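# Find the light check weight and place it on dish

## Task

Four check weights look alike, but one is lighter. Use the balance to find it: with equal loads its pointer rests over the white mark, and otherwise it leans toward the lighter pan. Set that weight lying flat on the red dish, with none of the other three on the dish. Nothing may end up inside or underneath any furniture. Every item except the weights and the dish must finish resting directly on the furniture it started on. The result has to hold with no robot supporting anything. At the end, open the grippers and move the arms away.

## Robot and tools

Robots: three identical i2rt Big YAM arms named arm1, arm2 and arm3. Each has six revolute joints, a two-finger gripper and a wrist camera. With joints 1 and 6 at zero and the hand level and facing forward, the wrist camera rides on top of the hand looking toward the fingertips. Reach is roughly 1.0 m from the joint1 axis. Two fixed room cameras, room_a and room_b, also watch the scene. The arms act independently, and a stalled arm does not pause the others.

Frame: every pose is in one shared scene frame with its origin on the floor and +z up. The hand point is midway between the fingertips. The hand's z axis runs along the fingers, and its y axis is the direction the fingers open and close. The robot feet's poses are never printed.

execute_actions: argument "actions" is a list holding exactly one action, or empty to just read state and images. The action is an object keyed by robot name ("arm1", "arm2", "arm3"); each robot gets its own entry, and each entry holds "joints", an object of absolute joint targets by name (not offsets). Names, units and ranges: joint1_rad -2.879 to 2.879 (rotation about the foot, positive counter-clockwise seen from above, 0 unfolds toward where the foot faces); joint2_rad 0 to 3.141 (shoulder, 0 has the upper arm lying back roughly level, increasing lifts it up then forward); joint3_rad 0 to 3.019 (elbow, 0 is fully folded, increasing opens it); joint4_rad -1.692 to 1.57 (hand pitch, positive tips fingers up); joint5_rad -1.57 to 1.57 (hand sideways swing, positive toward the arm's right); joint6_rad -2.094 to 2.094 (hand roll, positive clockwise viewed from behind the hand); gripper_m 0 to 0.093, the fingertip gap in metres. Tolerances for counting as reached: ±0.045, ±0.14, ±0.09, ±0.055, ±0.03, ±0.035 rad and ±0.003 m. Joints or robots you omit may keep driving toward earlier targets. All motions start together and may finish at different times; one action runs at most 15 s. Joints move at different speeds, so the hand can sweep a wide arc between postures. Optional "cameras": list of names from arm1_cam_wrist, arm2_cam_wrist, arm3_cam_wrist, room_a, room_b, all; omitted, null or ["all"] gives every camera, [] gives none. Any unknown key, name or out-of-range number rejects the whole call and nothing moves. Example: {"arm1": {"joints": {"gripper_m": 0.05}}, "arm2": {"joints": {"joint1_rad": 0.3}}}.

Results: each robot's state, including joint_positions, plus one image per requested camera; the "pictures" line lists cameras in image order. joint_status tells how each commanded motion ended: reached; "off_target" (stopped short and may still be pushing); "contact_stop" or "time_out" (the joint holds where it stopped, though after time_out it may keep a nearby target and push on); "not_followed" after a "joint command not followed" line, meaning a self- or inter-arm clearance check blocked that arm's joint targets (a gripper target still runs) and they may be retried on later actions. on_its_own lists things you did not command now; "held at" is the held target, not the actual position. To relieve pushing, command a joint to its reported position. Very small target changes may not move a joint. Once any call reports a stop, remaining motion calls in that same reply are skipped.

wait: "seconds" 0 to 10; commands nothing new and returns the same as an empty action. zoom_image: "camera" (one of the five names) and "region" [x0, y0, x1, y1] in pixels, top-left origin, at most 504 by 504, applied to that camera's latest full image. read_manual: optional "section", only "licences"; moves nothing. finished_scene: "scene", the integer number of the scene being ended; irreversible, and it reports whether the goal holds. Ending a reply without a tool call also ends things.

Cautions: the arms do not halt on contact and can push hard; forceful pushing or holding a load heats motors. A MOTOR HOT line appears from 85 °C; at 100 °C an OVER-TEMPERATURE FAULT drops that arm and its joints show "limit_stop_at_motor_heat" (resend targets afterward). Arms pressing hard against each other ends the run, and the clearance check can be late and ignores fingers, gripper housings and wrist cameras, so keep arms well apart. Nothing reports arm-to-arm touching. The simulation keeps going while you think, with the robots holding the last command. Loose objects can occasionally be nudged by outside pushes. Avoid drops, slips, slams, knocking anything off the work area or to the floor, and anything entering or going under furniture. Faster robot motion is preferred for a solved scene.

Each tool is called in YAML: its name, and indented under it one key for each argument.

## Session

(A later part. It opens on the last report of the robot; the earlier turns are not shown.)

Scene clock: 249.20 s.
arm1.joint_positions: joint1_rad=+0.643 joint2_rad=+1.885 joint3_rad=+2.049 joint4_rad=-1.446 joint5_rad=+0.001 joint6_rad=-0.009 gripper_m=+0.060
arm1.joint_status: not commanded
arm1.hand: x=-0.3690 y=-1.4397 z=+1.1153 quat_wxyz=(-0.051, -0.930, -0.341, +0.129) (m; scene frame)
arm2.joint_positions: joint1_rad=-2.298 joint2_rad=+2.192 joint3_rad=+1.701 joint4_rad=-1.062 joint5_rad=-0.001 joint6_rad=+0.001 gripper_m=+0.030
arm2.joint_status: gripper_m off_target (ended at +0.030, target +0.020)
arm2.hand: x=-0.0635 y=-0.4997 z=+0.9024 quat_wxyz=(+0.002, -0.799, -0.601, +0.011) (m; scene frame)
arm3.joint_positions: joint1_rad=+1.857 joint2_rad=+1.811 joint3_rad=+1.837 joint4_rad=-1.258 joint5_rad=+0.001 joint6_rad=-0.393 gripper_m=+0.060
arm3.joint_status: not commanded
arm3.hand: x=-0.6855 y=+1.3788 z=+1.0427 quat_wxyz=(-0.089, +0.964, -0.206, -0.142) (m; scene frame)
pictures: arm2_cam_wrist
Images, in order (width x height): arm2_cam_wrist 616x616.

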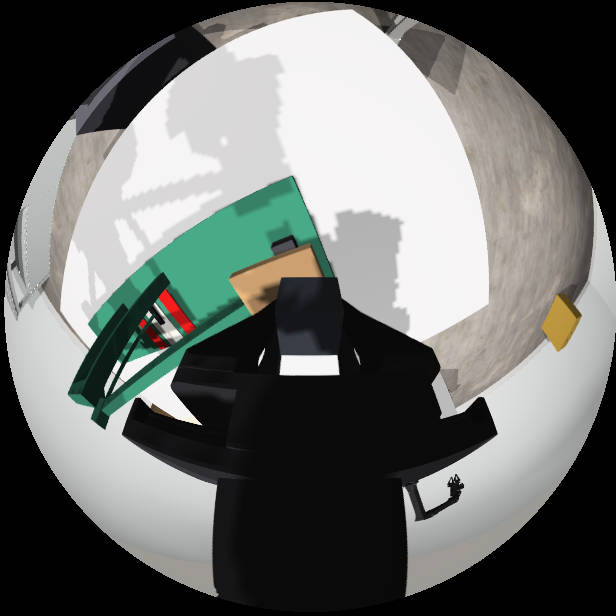

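execute_actions:
  actions:
    - {"arm2":{"joints":{"joint2_rad":1.85}}}
  cameras: []

execute_actions:
  actions:
    - {"arm2":{"joints":{"joint1_rad":0.97,"joint2_rad":2.05,"joint4_rad":-1.2}}}
  cameras: ["arm2_cam_wrist","room_a"]

Scene clock: 252.60 s.
arm1.joint_positions: joint1_rad=+0.643 joint2_rad=+1.885 joint3_rad=+2.049 joint4_rad=-1.446 joint5_rad=+0.001 joint6_rad=-0.009 gripper_m=+0.060
arm1.joint_status: not commanded
arm1.hand: x=-0.3690 y=-1.4397 z=+1.1153 quat_wxyz=(-0.051, -0.930, -0.341, +0.129) (m; scene frame)
arm2.joint_positions: joint1_rad=-2.298 joint2_rad=+1.850 joint3_rad=+1.701 joint4_rad=-1.062 joint5_rad=-0.001 joint6_rad=+0.001 gripper_m=+0.030
arm2.joint_status: all done
arm2.hand: x=-0.0648 y=-0.5175 z=+1.1181 quat_wxyz=(-0.101, -0.785, -0.593, +0.147) (m; scene frame)
arm3.joint_positions: joint1_rad=+1.857 joint2_rad=+1.811 joint3_rad=+1.837 joint4_rad=-1.258 joint5_rad=+0.001 joint6_rad=-0.393 gripper_m=+0.060
arm3.joint_status: not commanded
arm3.hand: x=-0.6855 y=+1.3788 z=+1.0427 quat_wxyz=(-0.089, +0.964, -0.206, -0.142) (m; scene frame)
pictures: none
No camera images: the call's "cameras" was empty. Leave "cameras" out to get every camera's image.

Scene clock: 255.53 s.
arm1.joint_positions: joint1_rad=+0.643 joint2_rad=+1.885 joint3_rad=+2.049 joint4_rad=-1.446 joint5_rad=+0.001 joint6_rad=-0.009 gripper_m=+0.060
arm1.joint_status: not commanded
arm1.hand: x=-0.3690 y=-1.4397 z=+1.1153 quat_wxyz=(-0.051, -0.930, -0.341, +0.129) (m; scene frame)
arm2.joint_positions: joint1_rad=+0.975 joint2_rad=+2.047 joint3_rad=+1.715 joint4_rad=-1.185 joint5_rad=-0.003 joint6_rad=+0.002 gripper_m=+0.030
arm2.joint_status: all done
arm2.hand: x=+0.2070 y=+0.7369 z=+0.9989 quat_wxyz=(-0.016, +0.652, -0.758, -0.026) (m; scene frame)
arm3.joint_positions: joint1_rad=+1.857 joint2_rad=+1.811 joint3_rad=+1.837 joint4_rad=-1.258 joint5_rad=+0.001 joint6_rad=-0.393 gripper_m=+0.060
arm3.joint_status: not commanded
arm3.hand: x=-0.6855 y=+1.3788 z=+1.0427 quat_wxyz=(-0.089, +0.964, -0.206, -0.142) (m; scene frame)
pictures: arm2_cam_wrist, room_a
Images, in order (width x height): arm2_cam_wrist 616x616, room_a 896x504.

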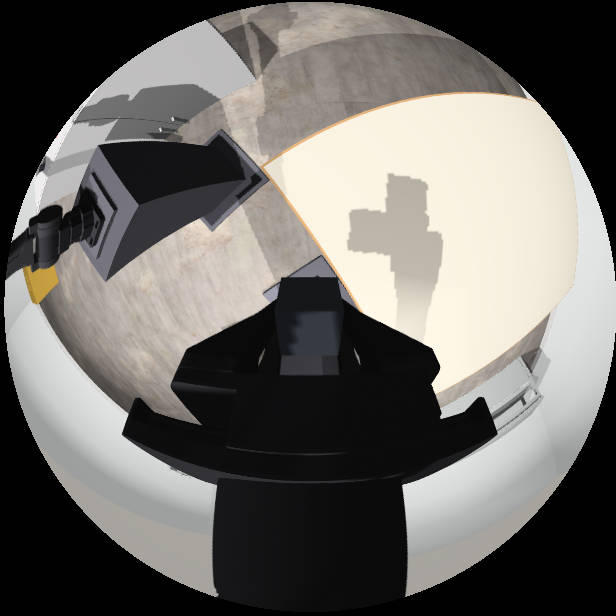

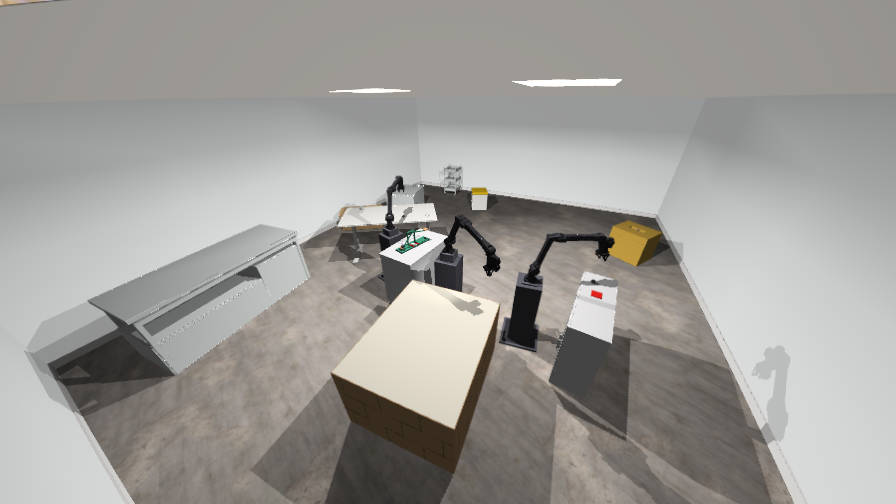

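Off the edge; move right and farther.

execute_actions:
  actions:
    - {"arm2":{"joints":{"joint1_rad":0.80,"joint2_rad":2.4,"joint3_rad":2.0,"joint4_rad":-1.25}}}
  cameras: ["arm2_cam_wrist","room_a"]

Scene clock: 257.93 s.
arm1.joint_positions: joint1_rad=+0.643 joint2_rad=+1.885 joint3_rad=+2.049 joint4_rad=-1.446 joint5_rad=+0.001 joint6_rad=-0.009 gripper_m=+0.060
arm1.joint_status: not commanded
arm1.hand: x=-0.3690 y=-1.4397 z=+1.1153 quat_wxyz=(-0.051, -0.930, -0.341, +0.129) (m; scene frame)
arm2.joint_positions: joint1_rad=+0.804 joint2_rad=+2.416 joint3_rad=+1.945 joint4_rad=-1.240 joint5_rad=+0.001 joint6_rad=+0.002 gripper_m=+0.030
arm2.joint_status: all done
arm2.hand: x=+0.3177 y=+0.7372 z=+0.8453 quat_wxyz=(+0.061, +0.584, -0.808, +0.035) (m; scene frame)
arm3.joint_positions: joint1_rad=+1.857 joint2_rad=+1.811 joint3_rad=+1.837 joint4_rad=-1.258 joint5_rad=+0.001 joint6_rad=-0.393 gripper_m=+0.060
arm3.joint_status: not commanded
arm3.hand: x=-0.6855 y=+1.3788 z=+1.0427 quat_wxyz=(-0.089, +0.964, -0.206, -0.142) (m; scene frame)
pictures: arm2_cam_wrist, room_a
Images, in order (width x height): arm2_cam_wrist 616x616, room_a 896x504.

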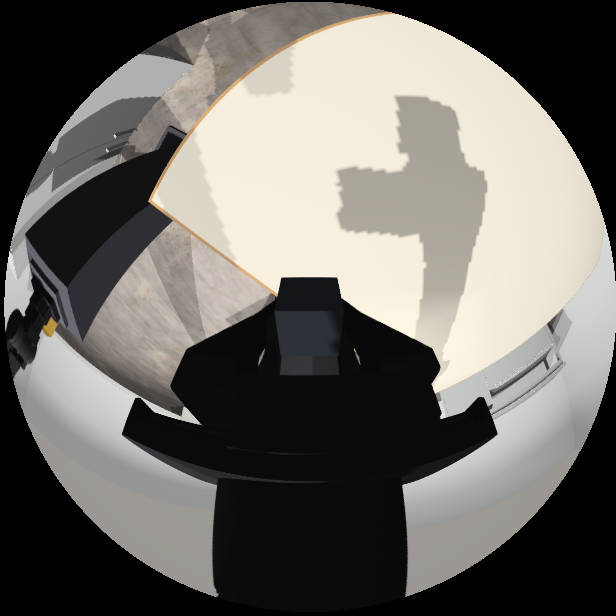

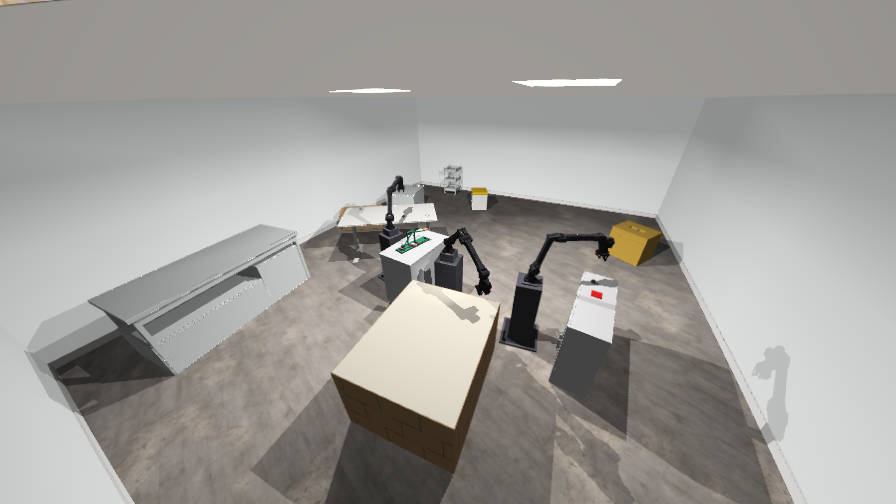

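Still near the edge; go farther forward.

execute_actions:
  actions:
    - {"arm2":{"joints":{"joint1_rad":0.78,"joint2_rad":2.72,"joint3_rad":2.3,"joint4_rad":-1.15}}}
  cameras: ["arm2_cam_wrist","room_a"]

Scene clock: 260.30 s.
arm1.joint_positions: joint1_rad=+0.643 joint2_rad=+1.885 joint3_rad=+2.049 joint4_rad=-1.446 joint5_rad=+0.001 joint6_rad=-0.009 gripper_m=+0.060
arm1.joint_status: not commanded
arm1.hand: x=-0.3690 y=-1.4397 z=+1.1153 quat_wxyz=(-0.051, -0.930, -0.341, +0.129) (m; scene frame)
arm2.joint_positions: joint1_rad=+0.785 joint2_rad=+2.736 joint3_rad=+2.245 joint4_rad=-1.156 joint5_rad=+0.001 joint6_rad=+0.002 gripper_m=+0.030
arm2.joint_status: all done
arm2.hand: x=+0.3468 y=+0.7893 z=+0.7231 quat_wxyz=(+0.035, +0.578, -0.815, +0.016) (m; scene frame)
arm3.joint_positions: joint1_rad=+1.857 joint2_rad=+1.811 joint3_rad=+1.837 joint4_rad=-1.258 joint5_rad=+0.001 joint6_rad=-0.393 gripper_m=+0.060
arm3.joint_status: not commanded
arm3.hand: x=-0.6855 y=+1.3788 z=+1.0427 quat_wxyz=(-0.089, +0.964, -0.206, -0.142) (m; scene frame)
pictures: arm2_cam_wrist, room_a
Images, in order (width x height): arm2_cam_wrist 616x616, room_a 896x504.

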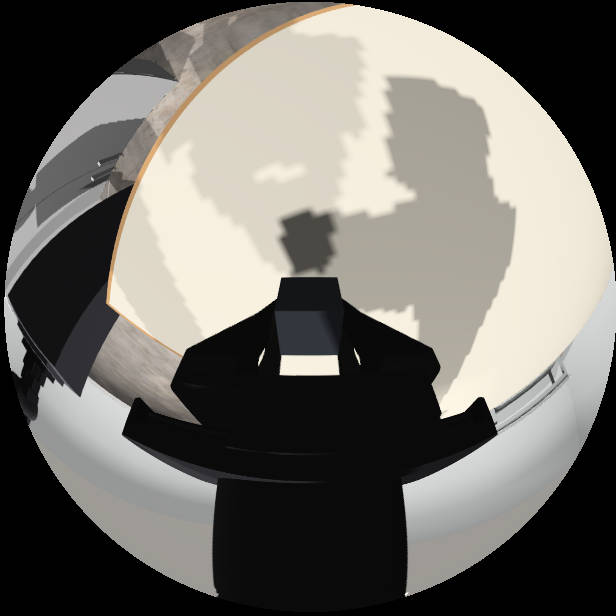

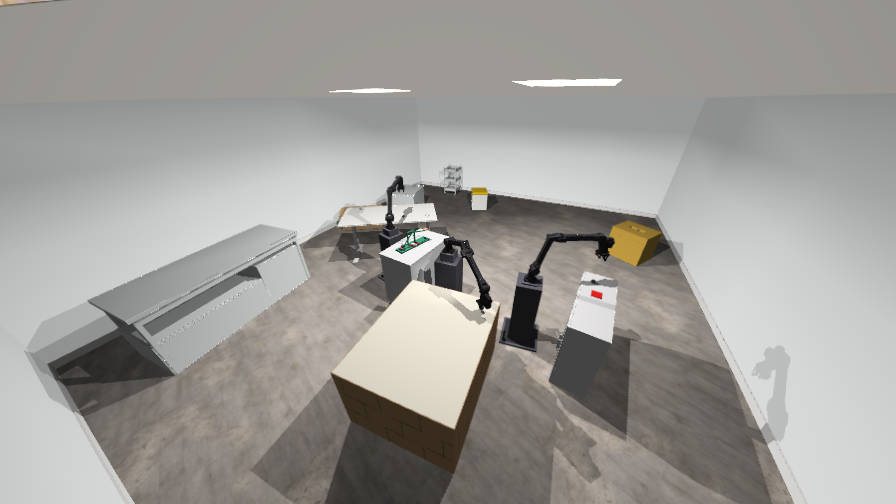

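execute_actions:
  actions:
    - {"arm2":{"joints":{"joint3_rad":2.15}}}
  cameras: []

execute_actions:
  actions:
    - {"arm2":{"joints":{"gripper_m":0.06,"joint3_rad":2.2}}}
  cameras: []

execute_actions:
  actions:
    - {"arm2":{"joints":{"joint2_rad":1.7,"joint3_rad":1.4,"joint1_rad":0.0}},"arm3":{"joints":{"joint1_rad":-0.9,"joint2_rad":1.9,"joint3_rad":1.6,"joint4_rad":-1.3,"joint6_rad":0,"gripper_m":0.07}}}
  cameras: ["arm3_cam_wrist","room_a"]

Scene clock: 263.93 s.
arm1.joint_positions: joint1_rad=+0.643 joint2_rad=+1.885 joint3_rad=+2.049 joint4_rad=-1.446 joint5_rad=+0.001 joint6_rad=-0.009 gripper_m=+0.060
arm1.joint_status: not commanded
arm1.hand: x=-0.3690 y=-1.4397 z=+1.1153 quat_wxyz=(-0.051, -0.930, -0.341, +0.129) (m; scene frame)
arm2.joint_positions: joint1_rad=+0.785 joint2_rad=+2.723 joint3_rad=+2.156 joint4_rad=-1.155 joint5_rad=+0.001 joint6_rad=+0.002 gripper_m=+0.030
arm2.joint_status: all done
arm2.hand: x=+0.3353 y=+0.7574 z=+0.7055 quat_wxyz=(+0.066, +0.577, -0.814, +0.037) (m; scene frame)
arm3.joint_positions: joint1_rad=+1.857 joint2_rad=+1.811 joint3_rad=+1.837 joint4_rad=-1.258 joint5_rad=+0.001 joint6_rad=-0.393 gripper_m=+0.060
arm3.joint_status: not commanded
arm3.hand: x=-0.6855 y=+1.3788 z=+1.0427 quat_wxyz=(-0.089, +0.964, -0.206, -0.142) (m; scene frame)
pictures: none
No camera images: the call's "cameras" was empty. Leave "cameras" out to get every camera's image.

Scene clock: 264.50 s.
arm1.joint_positions: joint1_rad=+0.643 joint2_rad=+1.885 joint3_rad=+2.049 joint4_rad=-1.446 joint5_rad=+0.001 joint6_rad=-0.009 gripper_m=+0.060
arm1.joint_status: not commanded
arm1.hand: x=-0.3690 y=-1.4397 z=+1.1153 quat_wxyz=(-0.051, -0.930, -0.341, +0.129) (m; scene frame)
arm2.joint_positions: joint1_rad=+0.785 joint2_rad=+2.723 joint3_rad=+2.156 joint4_rad=-1.155 joint5_rad=+0.001 joint6_rad=+0.002 gripper_m=+0.060
arm2.joint_status: all done
arm2.hand: x=+0.3353 y=+0.7574 z=+0.7055 quat_wxyz=(+0.066, +0.577, -0.814, +0.037) (m; scene frame)
arm3.joint_positions: joint1_rad=+1.857 joint2_rad=+1.811 joint3_rad=+1.837 joint4_rad=-1.258 joint5_rad=+0.001 joint6_rad=-0.393 gripper_m=+0.060
arm3.joint_status: not commanded
arm3.hand: x=-0.6855 y=+1.3788 z=+1.0427 quat_wxyz=(-0.089, +0.964, -0.206, -0.142) (m; scene frame)
pictures: none
No camera images: the call's "cameras" was empty. Leave "cameras" out to get every camera's image.

Scene clock: 267.10 s.
arm1.joint_positions: joint1_rad=+0.643 joint2_rad=+1.885 joint3_rad=+2.049 joint4_rad=-1.446 joint5_rad=+0.001 joint6_rad=-0.009 gripper_m=+0.060
arm1.joint_status: not commanded
arm1.hand: x=-0.3690 y=-1.4397 z=+1.1153 quat_wxyz=(-0.051, -0.930, -0.341, +0.129) (m; scene frame)
arm2.joint_positions: joint1_rad=+0.009 joint2_rad=+1.690 joint3_rad=+1.414 joint4_rad=-1.148 joint5_rad=+0.001 joint6_rad=+0.002 gripper_m=+0.060
arm2.joint_status: all done
arm2.hand: x=+0.5978 y=+0.3501 z=+1.0755 quat_wxyz=(-0.064, +0.225, -0.972, -0.021) (m; scene frame)
arm3.joint_positions: joint1_rad=-0.907 joint2_rad=+1.927 joint3_rad=+1.595 joint4_rad=-1.284 joint5_rad=+0.002 joint6_rad=-0.007 gripper_m=+0.070
arm3.joint_status: all done
arm3.hand: x=+0.2688 y=+0.6723 z=+0.8732 quat_wxyz=(+0.026, -0.212, -0.977, +0.003) (m; scene frame)
pictures: arm3_cam_wrist, room_a
Images, in order (width x height): arm3_cam_wrist 616x616, room_a 896x504.

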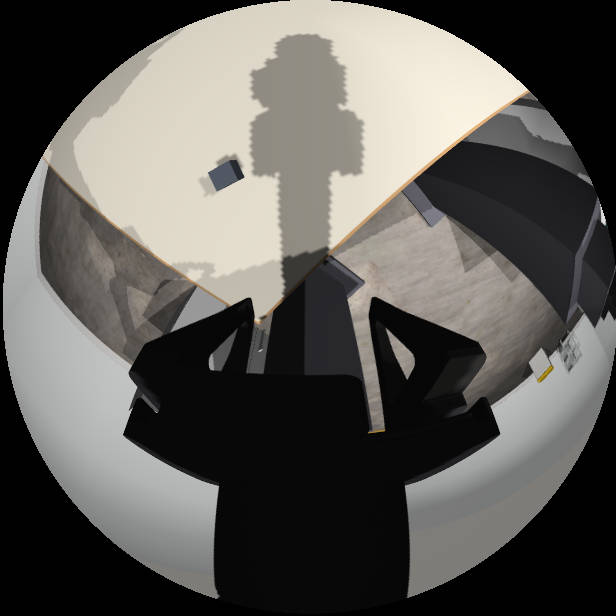

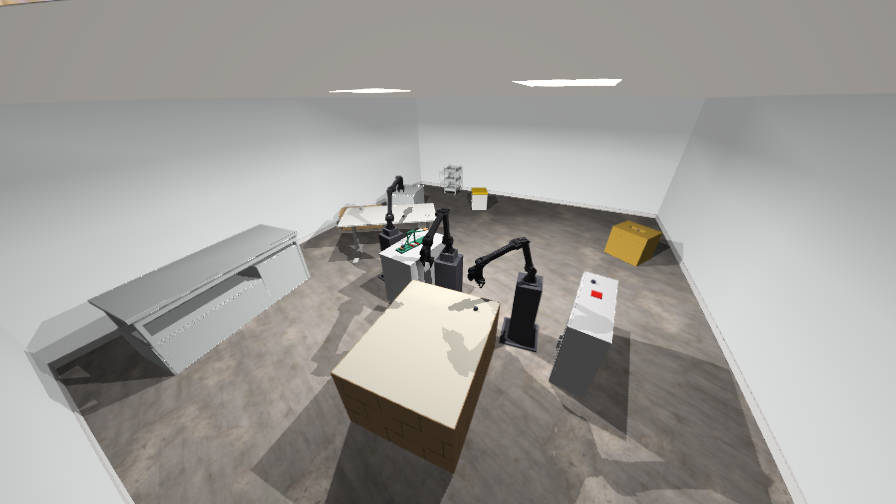

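execute_actions:
  actions:
    - {"arm3":{"joints":{"joint1_rad":-0.72,"joint2_rad":2.15,"joint3_rad":1.7,"joint4_rad":-1.2}}}
  cameras: ["arm3_cam_wrist"]

Scene clock: 270.43 s.
arm1.joint_positions: joint1_rad=+0.643 joint2_rad=+1.885 joint3_rad=+2.049 joint4_rad=-1.446 joint5_rad=+0.001 joint6_rad=-0.009 gripper_m=+0.060
arm1.joint_status: not commanded
arm1.hand: x=-0.3690 y=-1.4397 z=+1.1153 quat_wxyz=(-0.051, -0.930, -0.341, +0.129) (m; scene frame)
arm2.joint_positions: joint1_rad=+0.009 joint2_rad=+1.690 joint3_rad=+1.414 joint4_rad=-1.148 joint5_rad=+0.001 joint6_rad=+0.002 gripper_m=+0.060
arm2.joint_status: not commanded
arm2.hand: x=+0.5978 y=+0.3501 z=+1.0755 quat_wxyz=(-0.064, +0.225, -0.972, -0.021) (m; scene frame)
arm3.joint_positions: joint1_rad=-0.722 joint2_rad=+2.176 joint3_rad=+1.672 joint4_rad=-1.211 joint5_rad=-0.001 joint6_rad=-0.006 gripper_m=+0.070
arm3.joint_status: all done
arm3.hand: x=+0.3266 y=+0.7638 z=+0.7551 quat_wxyz=(+0.076, -0.121, -0.990, -0.003) (m; scene frame)
pictures: arm3_cam_wrist
Images, in order (width x height): arm3_cam_wrist 616x616.

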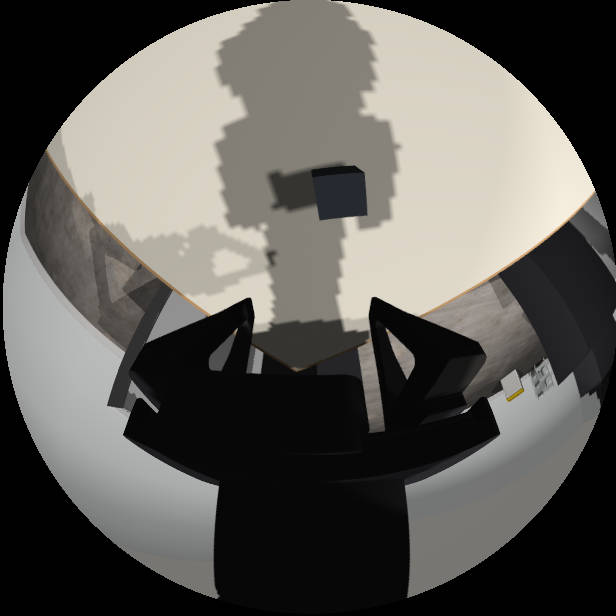

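execute_actions:
  actions:
    - {"arm3":{"joints":{"joint1_rad":-0.76,"joint2_rad":2.36,"joint3_rad":1.9,"joint4_rad":-1.15}}}
  cameras: ["arm3_cam_wrist"]

Scene clock: 272.50 s.
arm1.joint_positions: joint1_rad=+0.643 joint2_rad=+1.885 joint3_rad=+2.049 joint4_rad=-1.446 joint5_rad=+0.001 joint6_rad=-0.009 gripper_m=+0.060
arm1.joint_status: not commanded
arm1.hand: x=-0.3690 y=-1.4397 z=+1.1153 quat_wxyz=(-0.051, -0.930, -0.341, +0.129) (m; scene frame)
arm2.joint_positions: joint1_rad=+0.009 joint2_rad=+1.690 joint3_rad=+1.414 joint4_rad=-1.148 joint5_rad=+0.001 joint6_rad=+0.002 gripper_m=+0.060
arm2.joint_status: not commanded
arm2.hand: x=+0.5978 y=+0.3501 z=+1.0755 quat_wxyz=(-0.064, +0.225, -0.972, -0.021) (m; scene frame)
arm3.joint_positions: joint1_rad=-0.761 joint2_rad=+2.369 joint3_rad=+1.852 joint4_rad=-1.160 joint5_rad=-0.001 joint6_rad=-0.006 gripper_m=+0.070
arm3.joint_status: all done
arm3.hand: x=+0.3718 y=+0.7254 z=+0.6927 quat_wxyz=(+0.057, -0.140, -0.988, -0.001) (m; scene frame)
pictures: arm3_cam_wrist
Images, in order (width x height): arm3_cam_wrist 616x616.

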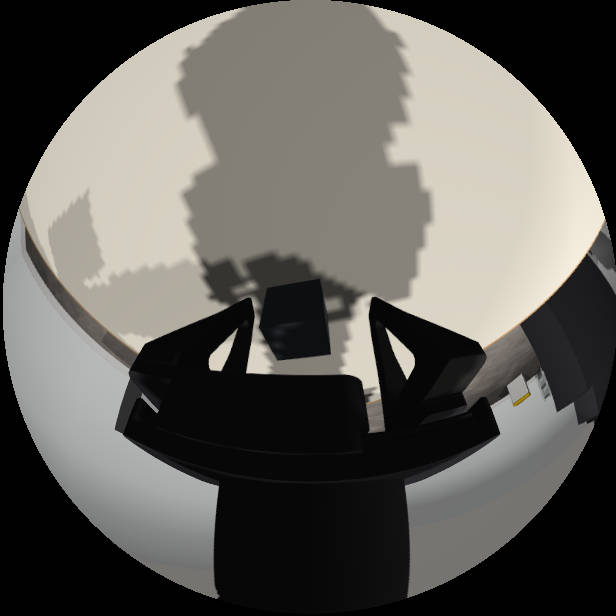

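execute_actions:
  actions:
    - {"arm3":{"joints":{"gripper_m":0.02}}}
  cameras: []

execute_actions:
  actions:
    - {"arm3":{"joints":{"joint2_rad":1.85,"joint3_rad":1.75}}}
  cameras: []

execute_actions:
  actions:
    - {"arm3":{"joints":{"joint1_rad":1.62,"joint4_rad":-1.35,"joint2_rad":2.0}}}
  cameras: ["arm3_cam_wrist","room_a"]

Scene clock: 274.60 s.
arm1.joint_positions: joint1_rad=+0.643 joint2_rad=+1.885 joint3_rad=+2.049 joint4_rad=-1.446 joint5_rad=+0.001 joint6_rad=-0.009 gripper_m=+0.060
arm1.joint_status: not commanded
arm1.hand: x=-0.3690 y=-1.4397 z=+1.1153 quat_wxyz=(-0.051, -0.930, -0.341, +0.129) (m; scene frame)
arm2.joint_positions: joint1_rad=+0.009 joint2_rad=+1.690 joint3_rad=+1.414 joint4_rad=-1.148 joint5_rad=+0.001 joint6_rad=+0.002 gripper_m=+0.060
arm2.joint_status: not commanded
arm2.hand: x=+0.5978 y=+0.3501 z=+1.0755 quat_wxyz=(-0.064, +0.225, -0.972, -0.021) (m; scene frame)
arm3.joint_positions: joint1_rad=-0.761 joint2_rad=+2.369 joint3_rad=+1.852 joint4_rad=-1.160 joint5_rad=-0.001 joint6_rad=-0.006 gripper_m=+0.029
arm3.joint_status: gripper_m off_target (ended at +0.029, target +0.020)
arm3.hand: x=+0.3718 y=+0.7255 z=+0.6927 quat_wxyz=(+0.057, -0.140, -0.988, -0.002) (m; scene frame)
pictures: none
No camera images: the call's "cameras" was empty. Leave "cameras" out to get every camera's image.

Scene clock: 276.43 s.
arm1.joint_positions: joint1_rad=+0.643 joint2_rad=+1.885 joint3_rad=+2.049 joint4_rad=-1.446 joint5_rad=+0.001 joint6_rad=-0.009 gripper_m=+0.060
arm1.joint_status: not commanded
arm1.hand: x=-0.3690 y=-1.4397 z=+1.1153 quat_wxyz=(-0.051, -0.930, -0.341, +0.129) (m; scene frame)
arm2.joint_positions: joint1_rad=+0.009 joint2_rad=+1.690 joint3_rad=+1.414 joint4_rad=-1.148 joint5_rad=+0.001 joint6_rad=+0.002 gripper_m=+0.060
arm2.joint_status: not commanded
arm2.hand: x=+0.5978 y=+0.3501 z=+1.0755 quat_wxyz=(-0.064, +0.225, -0.972, -0.021) (m; scene frame)
arm3.joint_positions: joint1_rad=-0.761 joint2_rad=+1.868 joint3_rad=+1.729 joint4_rad=-1.159 joint5_rad=-0.001 joint6_rad=-0.006 gripper_m=+0.029
arm3.joint_status: all done
arm3.hand: x=+0.3708 y=+0.7301 z=+0.9630 quat_wxyz=(-0.131, -0.138, -0.981, +0.026) (m; scene frame)
pictures: none
No camera images: the call's "cameras" was empty. Leave "cameras" out to get every camera's image.

Scene clock: 278.93 s.
arm1.joint_positions: joint1_rad=+0.643 joint2_rad=+1.885 joint3_rad=+2.049 joint4_rad=-1.446 joint5_rad=+0.001 joint6_rad=-0.009 gripper_m=+0.060
arm1.joint_status: not commanded
arm1.hand: x=-0.3690 y=-1.4397 z=+1.1153 quat_wxyz=(-0.051, -0.930, -0.341, +0.129) (m; scene frame)
arm2.joint_positions: joint1_rad=+0.009 joint2_rad=+1.690 joint3_rad=+1.414 joint4_rad=-1.148 joint5_rad=+0.001 joint6_rad=+0.002 gripper_m=+0.060
arm2.joint_status: not commanded
arm2.hand: x=+0.5978 y=+0.3501 z=+1.0755 quat_wxyz=(-0.064, +0.225, -0.972, -0.021) (m; scene frame)
arm3.joint_positions: joint1_rad=+1.622 joint2_rad=+2.040 joint3_rad=+1.729 joint4_rad=-1.333 joint5_rad=-0.002 joint6_rad=-0.006 gripper_m=+0.029
arm3.joint_status: all done
arm3.hand: x=-0.5466 y=+1.4294 z=+0.8562 quat_wxyz=(+0.027, +0.867, -0.496, +0.030) (m; scene frame)
pictures: arm3_cam_wrist, room_a
Images, in order (width x height): arm3_cam_wrist 616x616, room_a 896x504.

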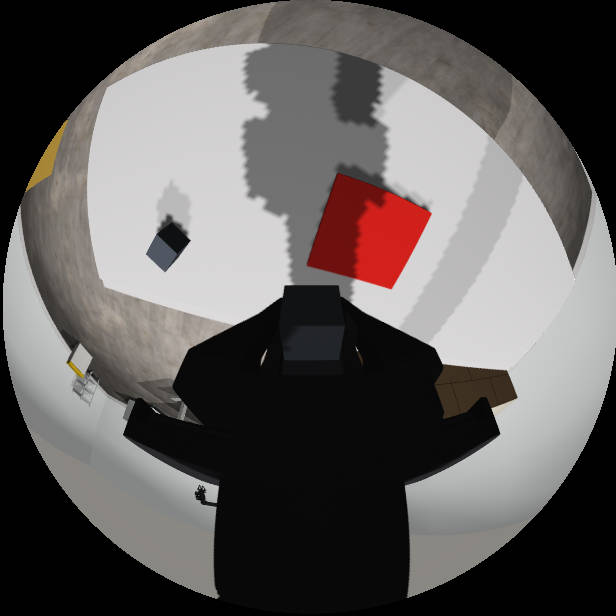

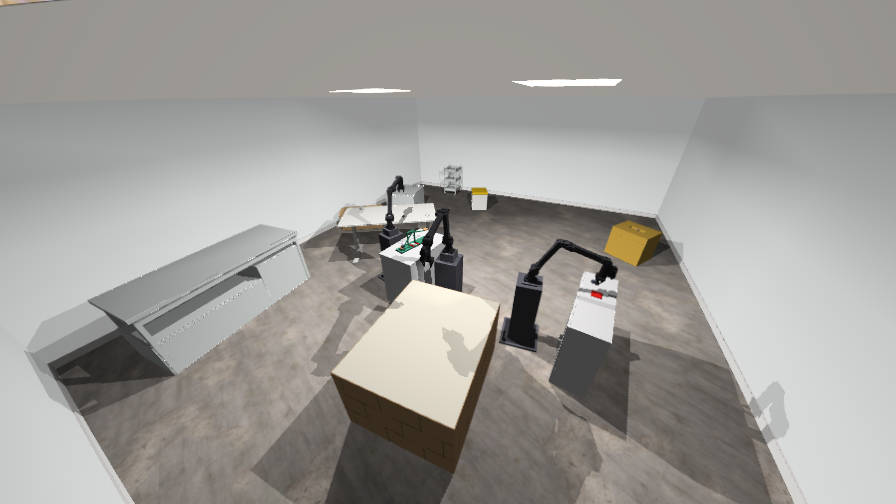

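Forward ~6 cm, right ~4 cm.

execute_actions:
  actions:
    - {"arm3":{"joints":{"joint1_rad":1.55,"joint3_rad":1.95,"joint2_rad":2.3,"joint4_rad":-1.25}}}
  cameras: ["arm3_cam_wrist"]

Scene clock: 280.90 s.
arm1.joint_positions: joint1_rad=+0.643 joint2_rad=+1.885 joint3_rad=+2.049 joint4_rad=-1.446 joint5_rad=+0.001 joint6_rad=-0.009 gripper_m=+0.060
arm1.joint_status: not commanded
arm1.hand: x=-0.3690 y=-1.4397 z=+1.1153 quat_wxyz=(-0.051, -0.930, -0.341, +0.129) (m; scene frame)
arm2.joint_positions: joint1_rad=+0.009 joint2_rad=+1.690 joint3_rad=+1.414 joint4_rad=-1.148 joint5_rad=+0.001 joint6_rad=+0.002 gripper_m=+0.060
arm2.joint_status: not commanded
arm2.hand: x=+0.5978 y=+0.3501 z=+1.0755 quat_wxyz=(-0.064, +0.225, -0.972, -0.021) (m; scene frame)
arm3.joint_positions: joint1_rad=+1.538 joint2_rad=+2.276 joint3_rad=+1.922 joint4_rad=-1.257 joint5_rad=+0.000 joint6_rad=-0.006 gripper_m=+0.029
arm3.joint_status: all done
arm3.hand: x=-0.5315 y=+1.5138 z=+0.7763 quat_wxyz=(+0.019, +0.846, -0.532, +0.016) (m; scene frame)
pictures: arm3_cam_wrist
Images, in order (width x height): arm3_cam_wrist 616x616.

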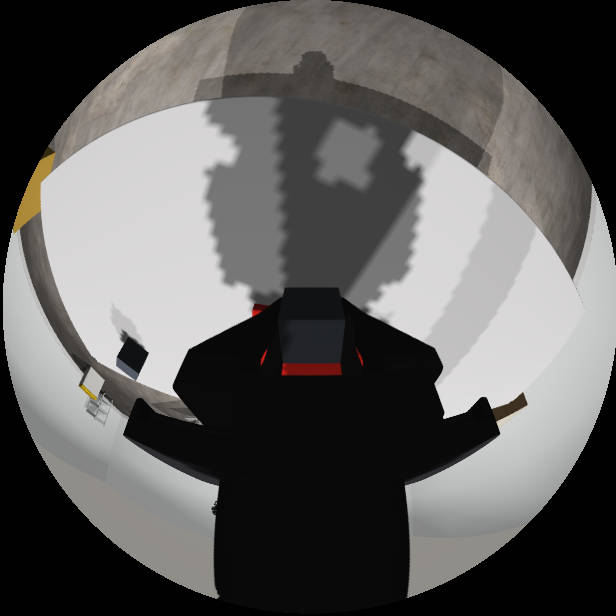

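execute_actions:
  actions:
    - {"arm3":{"joints":{"joint2_rad":2.12}}}
  cameras: []

execute_actions:
  actions:
    - {"arm3":{"joints":{"joint4_rad":-1.4}}}
  cameras: ["arm3_cam_wrist"]

execute_actions:
  actions:
    - {"arm3":{"joints":{"joint2_rad":2.3}}}
  cameras: ["arm3_cam_wrist"]

Scene clock: 283.77 s.
arm1.joint_positions: joint1_rad=+0.643 joint2_rad=+1.885 joint3_rad=+2.049 joint4_rad=-1.446 joint5_rad=+0.001 joint6_rad=-0.009 gripper_m=+0.060
arm1.joint_status: not commanded
arm1.hand: x=-0.3690 y=-1.4397 z=+1.1153 quat_wxyz=(-0.051, -0.930, -0.341, +0.129) (m; scene frame)
arm2.joint_positions: joint1_rad=+0.009 joint2_rad=+1.690 joint3_rad=+1.414 joint4_rad=-1.148 joint5_rad=+0.001 joint6_rad=+0.002 gripper_m=+0.060
arm2.joint_status: not commanded
arm2.hand: x=+0.5978 y=+0.3501 z=+1.0755 quat_wxyz=(-0.064, +0.225, -0.972, -0.021) (m; scene frame)
arm3.joint_positions: joint1_rad=+1.541 joint2_rad=+2.118 joint3_rad=+1.922 joint4_rad=-1.257 joint5_rad=+0.000 joint6_rad=-0.006 gripper_m=+0.029
arm3.joint_status: all done
arm3.hand: x=-0.5376 y=+1.5260 z=+0.8792 quat_wxyz=(-0.024, +0.845, -0.531, -0.050) (m; scene frame)
pictures: none
No camera images: the call's "cameras" was empty. Leave "cameras" out to get every camera's image.

Scene clock: 284.60 s.
arm1.joint_positions: joint1_rad=+0.643 joint2_rad=+1.885 joint3_rad=+2.049 joint4_rad=-1.446 joint5_rad=+0.001 joint6_rad=-0.009 gripper_m=+0.060
arm1.joint_status: not commanded
arm1.hand: x=-0.3690 y=-1.4397 z=+1.1153 quat_wxyz=(-0.051, -0.930, -0.341, +0.129) (m; scene frame)
arm2.joint_positions: joint1_rad=+0.009 joint2_rad=+1.690 joint3_rad=+1.414 joint4_rad=-1.148 joint5_rad=+0.001 joint6_rad=+0.002 gripper_m=+0.060
arm2.joint_status: not commanded
arm2.hand: x=+0.5978 y=+0.3501 z=+1.0755 quat_wxyz=(-0.064, +0.225, -0.972, -0.021) (m; scene frame)
arm3.joint_positions: joint1_rad=+1.541 joint2_rad=+2.118 joint3_rad=+1.922 joint4_rad=-1.384 joint5_rad=+0.000 joint6_rad=-0.006 gripper_m=+0.029
arm3.joint_status: all done
arm3.hand: x=-0.5243 y=+1.4980 z=+0.8777 quat_wxyz=(+0.010, +0.847, -0.531, +0.003) (m; scene frame)
pictures: arm3_cam_wrist
Images, in order (width x height): arm3_cam_wrist 616x616.

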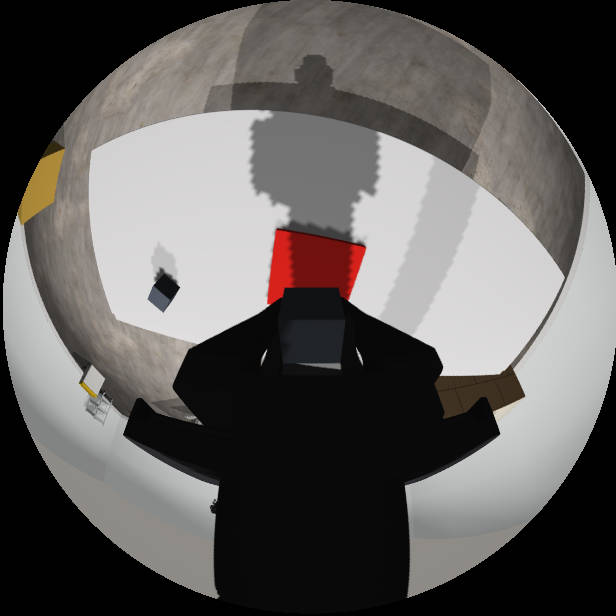

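Scene clock: 285.80 s.
arm1.joint_positions: joint1_rad=+0.643 joint2_rad=+1.885 joint3_rad=+2.049 joint4_rad=-1.446 joint5_rad=+0.001 joint6_rad=-0.009 gripper_m=+0.060
arm1.joint_status: not commanded
arm1.hand: x=-0.3690 y=-1.4397 z=+1.1153 quat_wxyz=(-0.051, -0.930, -0.341, +0.129) (m; scene frame)
arm2.joint_positions: joint1_rad=+0.009 joint2_rad=+1.690 joint3_rad=+1.414 joint4_rad=-1.148 joint5_rad=+0.001 joint6_rad=+0.002 gripper_m=+0.060
arm2.joint_status: not commanded
arm2.hand: x=+0.5978 y=+0.3501 z=+1.0755 quat_wxyz=(-0.064, +0.225, -0.972, -0.021) (m; scene frame)
arm3.joint_positions: joint1_rad=+1.545 joint2_rad=+2.289 joint3_rad=+1.942 joint4_rad=-1.392 joint5_rad=+0.002 joint6_rad=-0.006 gripper_m=+0.029
arm3.joint_status: all done
arm3.hand: x=-0.5238 y=+1.4871 z=+0.7783 quat_wxyz=(+0.052, +0.845, -0.527, +0.071) (m; scene frame)
pictures: arm3_cam_wrist
Images, in order (width x height): arm3_cam_wrist 616x616.

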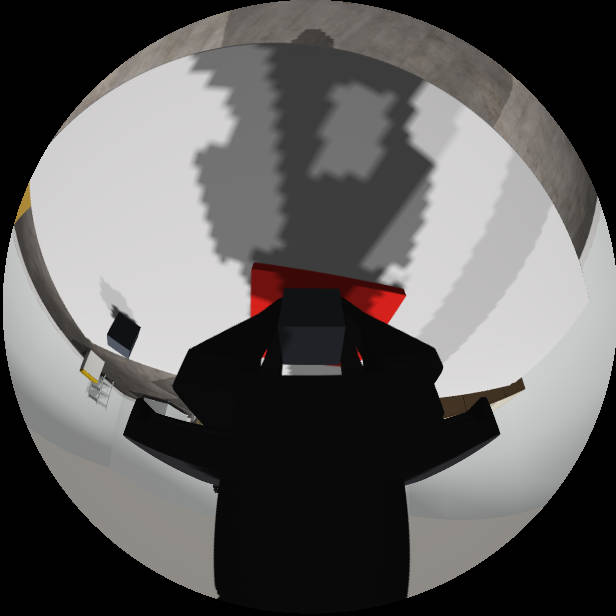

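execute_actions:
  actions:
    - {"arm3":{"joints":{"joint2_rad":2.12}}}
  cameras: []

execute_actions:
  actions:
    - {"arm3":{"joints":{"joint4_rad":-1.315}}}
  cameras: []

execute_actions:
  actions:
    - {"arm3":{"joints":{"joint2_rad":2.3}}}
  cameras: []

execute_actions:
  actions:
    - {"arm3":{"joints":{"gripper_m":0.06}}}
  cameras: ["arm3_cam_wrist"]

execute_actions:
  actions:
    - {"arm3":{"joints":{"joint2_rad":1.95}}}
  cameras: ["arm3_cam_wrist","room_a"]

Scene clock: 288.77 s.
arm1.joint_positions: joint1_rad=+0.643 joint2_rad=+1.885 joint3_rad=+2.049 joint4_rad=-1.446 joint5_rad=+0.001 joint6_rad=-0.009 gripper_m=+0.060
arm1.joint_status: not commanded
arm1.hand: x=-0.3690 y=-1.4397 z=+1.1153 quat_wxyz=(-0.051, -0.930, -0.341, +0.129) (m; scene frame)
arm2.joint_positions: joint1_rad=+0.009 joint2_rad=+1.690 joint3_rad=+1.414 joint4_rad=-1.148 joint5_rad=+0.001 joint6_rad=+0.002 gripper_m=+0.060
arm2.joint_status: not commanded
arm2.hand: x=+0.5978 y=+0.3501 z=+1.0755 quat_wxyz=(-0.064, +0.225, -0.972, -0.021) (m; scene frame)
arm3.joint_positions: joint1_rad=+1.545 joint2_rad=+2.115 joint3_rad=+1.942 joint4_rad=-1.392 joint5_rad=+0.002 joint6_rad=-0.006 gripper_m=+0.029
arm3.joint_status: all done
arm3.hand: x=-0.5285 y=+1.5006 z=+0.8869 quat_wxyz=(+0.006, +0.848, -0.530, -0.003) (m; scene frame)
pictures: none
No camera images: the call's "cameras" was empty. Leave "cameras" out to get every camera's image.

Scene clock: 289.47 s.
arm1.joint_positions: joint1_rad=+0.643 joint2_rad=+1.885 joint3_rad=+2.049 joint4_rad=-1.446 joint5_rad=+0.001 joint6_rad=-0.009 gripper_m=+0.060
arm1.joint_status: not commanded
arm1.hand: x=-0.3690 y=-1.4397 z=+1.1153 quat_wxyz=(-0.051, -0.930, -0.341, +0.129) (m; scene frame)
arm2.joint_positions: joint1_rad=+0.009 joint2_rad=+1.690 joint3_rad=+1.414 joint4_rad=-1.148 joint5_rad=+0.001 joint6_rad=+0.002 gripper_m=+0.060
arm2.joint_status: not commanded
arm2.hand: x=+0.5978 y=+0.3501 z=+1.0755 quat_wxyz=(-0.064, +0.225, -0.972, -0.021) (m; scene frame)
arm3.joint_positions: joint1_rad=+1.545 joint2_rad=+2.115 joint3_rad=+1.942 joint4_rad=-1.334 joint5_rad=+0.002 joint6_rad=-0.006 gripper_m=+0.029
arm3.joint_status: all done
arm3.hand: x=-0.5346 y=+1.5135 z=+0.8873 quat_wxyz=(-0.009, +0.848, -0.530, -0.027) (m; scene frame)
pictures: none
No camera images: the call's "cameras" was empty. Leave "cameras" out to get every camera's image.

Scene clock: 290.53 s.
arm1.joint_positions: joint1_rad=+0.643 joint2_rad=+1.885 joint3_rad=+2.049 joint4_rad=-1.446 joint5_rad=+0.001 joint6_rad=-0.009 gripper_m=+0.060
arm1.joint_status: not commanded
arm1.hand: x=-0.3690 y=-1.4397 z=+1.1153 quat_wxyz=(-0.051, -0.930, -0.341, +0.129) (m; scene frame)
arm2.joint_positions: joint1_rad=+0.009 joint2_rad=+1.690 joint3_rad=+1.414 joint4_rad=-1.148 joint5_rad=+0.001 joint6_rad=+0.002 gripper_m=+0.060
arm2.joint_status: not commanded
arm2.hand: x=+0.5978 y=+0.3501 z=+1.0755 quat_wxyz=(-0.064, +0.225, -0.972, -0.021) (m; scene frame)
arm3.joint_positions: joint1_rad=+1.545 joint2_rad=+2.292 joint3_rad=+1.953 joint4_rad=-1.323 joint5_rad=+0.001 joint6_rad=-0.005 gripper_m=+0.029
arm3.joint_status: all done
arm3.hand: x=-0.5328 y=+1.5056 z=+0.7777 quat_wxyz=(+0.032, +0.847, -0.529, +0.038) (m; scene frame)
pictures: none
No camera images: the call's "cameras" was empty. Leave "cameras" out to get every camera's image.

Scene clock: 291.10 s.
arm1.joint_positions: joint1_rad=+0.643 joint2_rad=+1.885 joint3_rad=+2.049 joint4_rad=-1.446 joint5_rad=+0.001 joint6_rad=-0.009 gripper_m=+0.060
arm1.joint_status: not commanded
arm1.hand: x=-0.3690 y=-1.4397 z=+1.1153 quat_wxyz=(-0.051, -0.930, -0.341, +0.129) (m; scene frame)
arm2.joint_positions: joint1_rad=+0.009 joint2_rad=+1.690 joint3_rad=+1.414 joint4_rad=-1.148 joint5_rad=+0.001 joint6_rad=+0.002 gripper_m=+0.060
arm2.joint_status: not commanded
arm2.hand: x=+0.5978 y=+0.3501 z=+1.0755 quat_wxyz=(-0.064, +0.225, -0.972, -0.021) (m; scene frame)
arm3.joint_positions: joint1_rad=+1.545 joint2_rad=+2.292 joint3_rad=+1.953 joint4_rad=-1.323 joint5_rad=+0.001 joint6_rad=-0.005 gripper_m=+0.060
arm3.joint_status: all done
arm3.hand: x=-0.5328 y=+1.5056 z=+0.7777 quat_wxyz=(+0.032, +0.847, -0.529, +0.038) (m; scene frame)
pictures: arm3_cam_wrist
Images, in order (width x height): arm3_cam_wrist 616x616.

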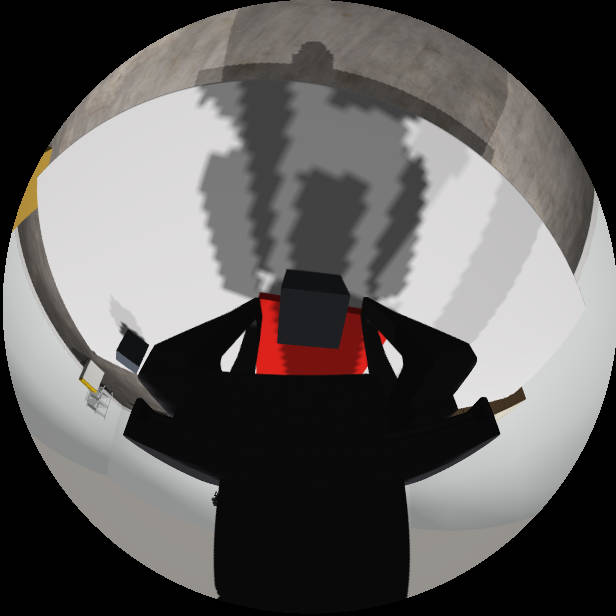

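Scene clock: 292.87 s.
arm1.joint_positions: joint1_rad=+0.643 joint2_rad=+1.885 joint3_rad=+2.049 joint4_rad=-1.446 joint5_rad=+0.001 joint6_rad=-0.009 gripper_m=+0.060
arm1.joint_status: not commanded
arm1.hand: x=-0.3690 y=-1.4397 z=+1.1153 quat_wxyz=(-0.051, -0.930, -0.341, +0.129) (m; scene frame)
arm2.joint_positions: joint1_rad=+0.009 joint2_rad=+1.690 joint3_rad=+1.414 joint4_rad=-1.148 joint5_rad=+0.001 joint6_rad=+0.002 gripper_m=+0.060
arm2.joint_status: not commanded
arm2.hand: x=+0.5978 y=+0.3501 z=+1.0755 quat_wxyz=(-0.064, +0.225, -0.972, -0.021) (m; scene frame)
arm3.joint_positions: joint1_rad=+1.545 joint2_rad=+1.956 joint3_rad=+1.935 joint4_rad=-1.323 joint5_rad=+0.001 joint6_rad=-0.005 gripper_m=+0.060
arm3.joint_status: all done
arm3.hand: x=-0.5321 y=+1.5114 z=+0.9876 quat_wxyz=(-0.053, +0.842, -0.528, -0.096) (m; scene frame)
pictures: arm3_cam_wrist, room_a
Images, in order (width x height): arm3_cam_wrist 616x616, room_a 896x504.

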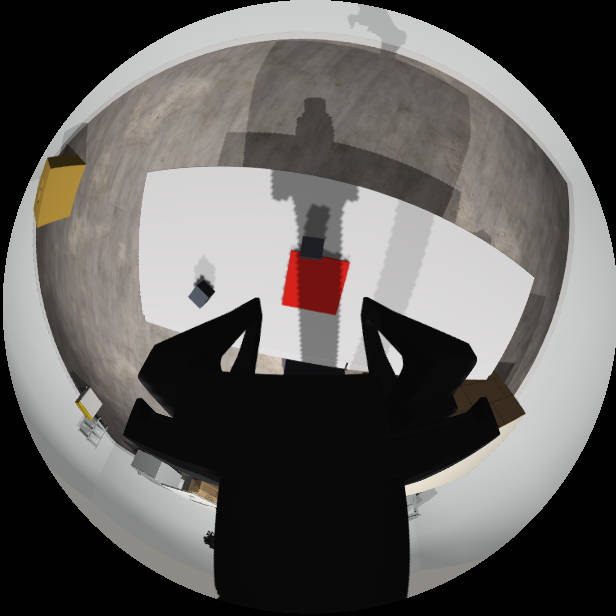

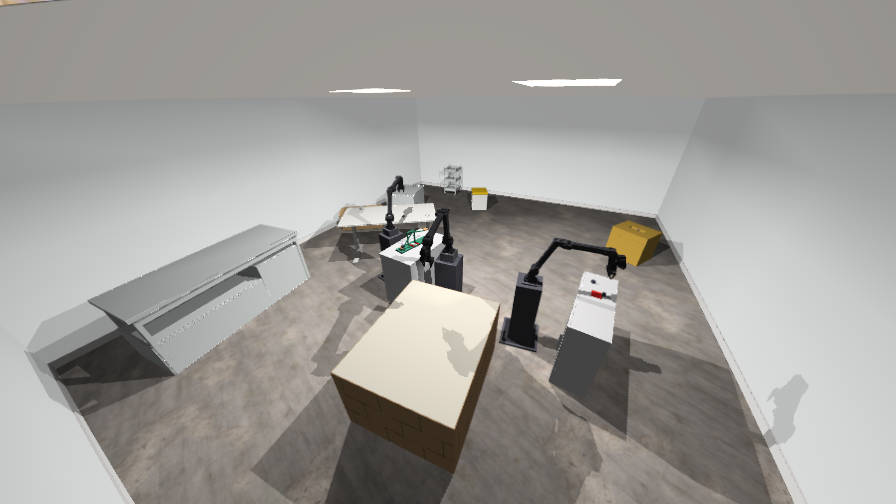

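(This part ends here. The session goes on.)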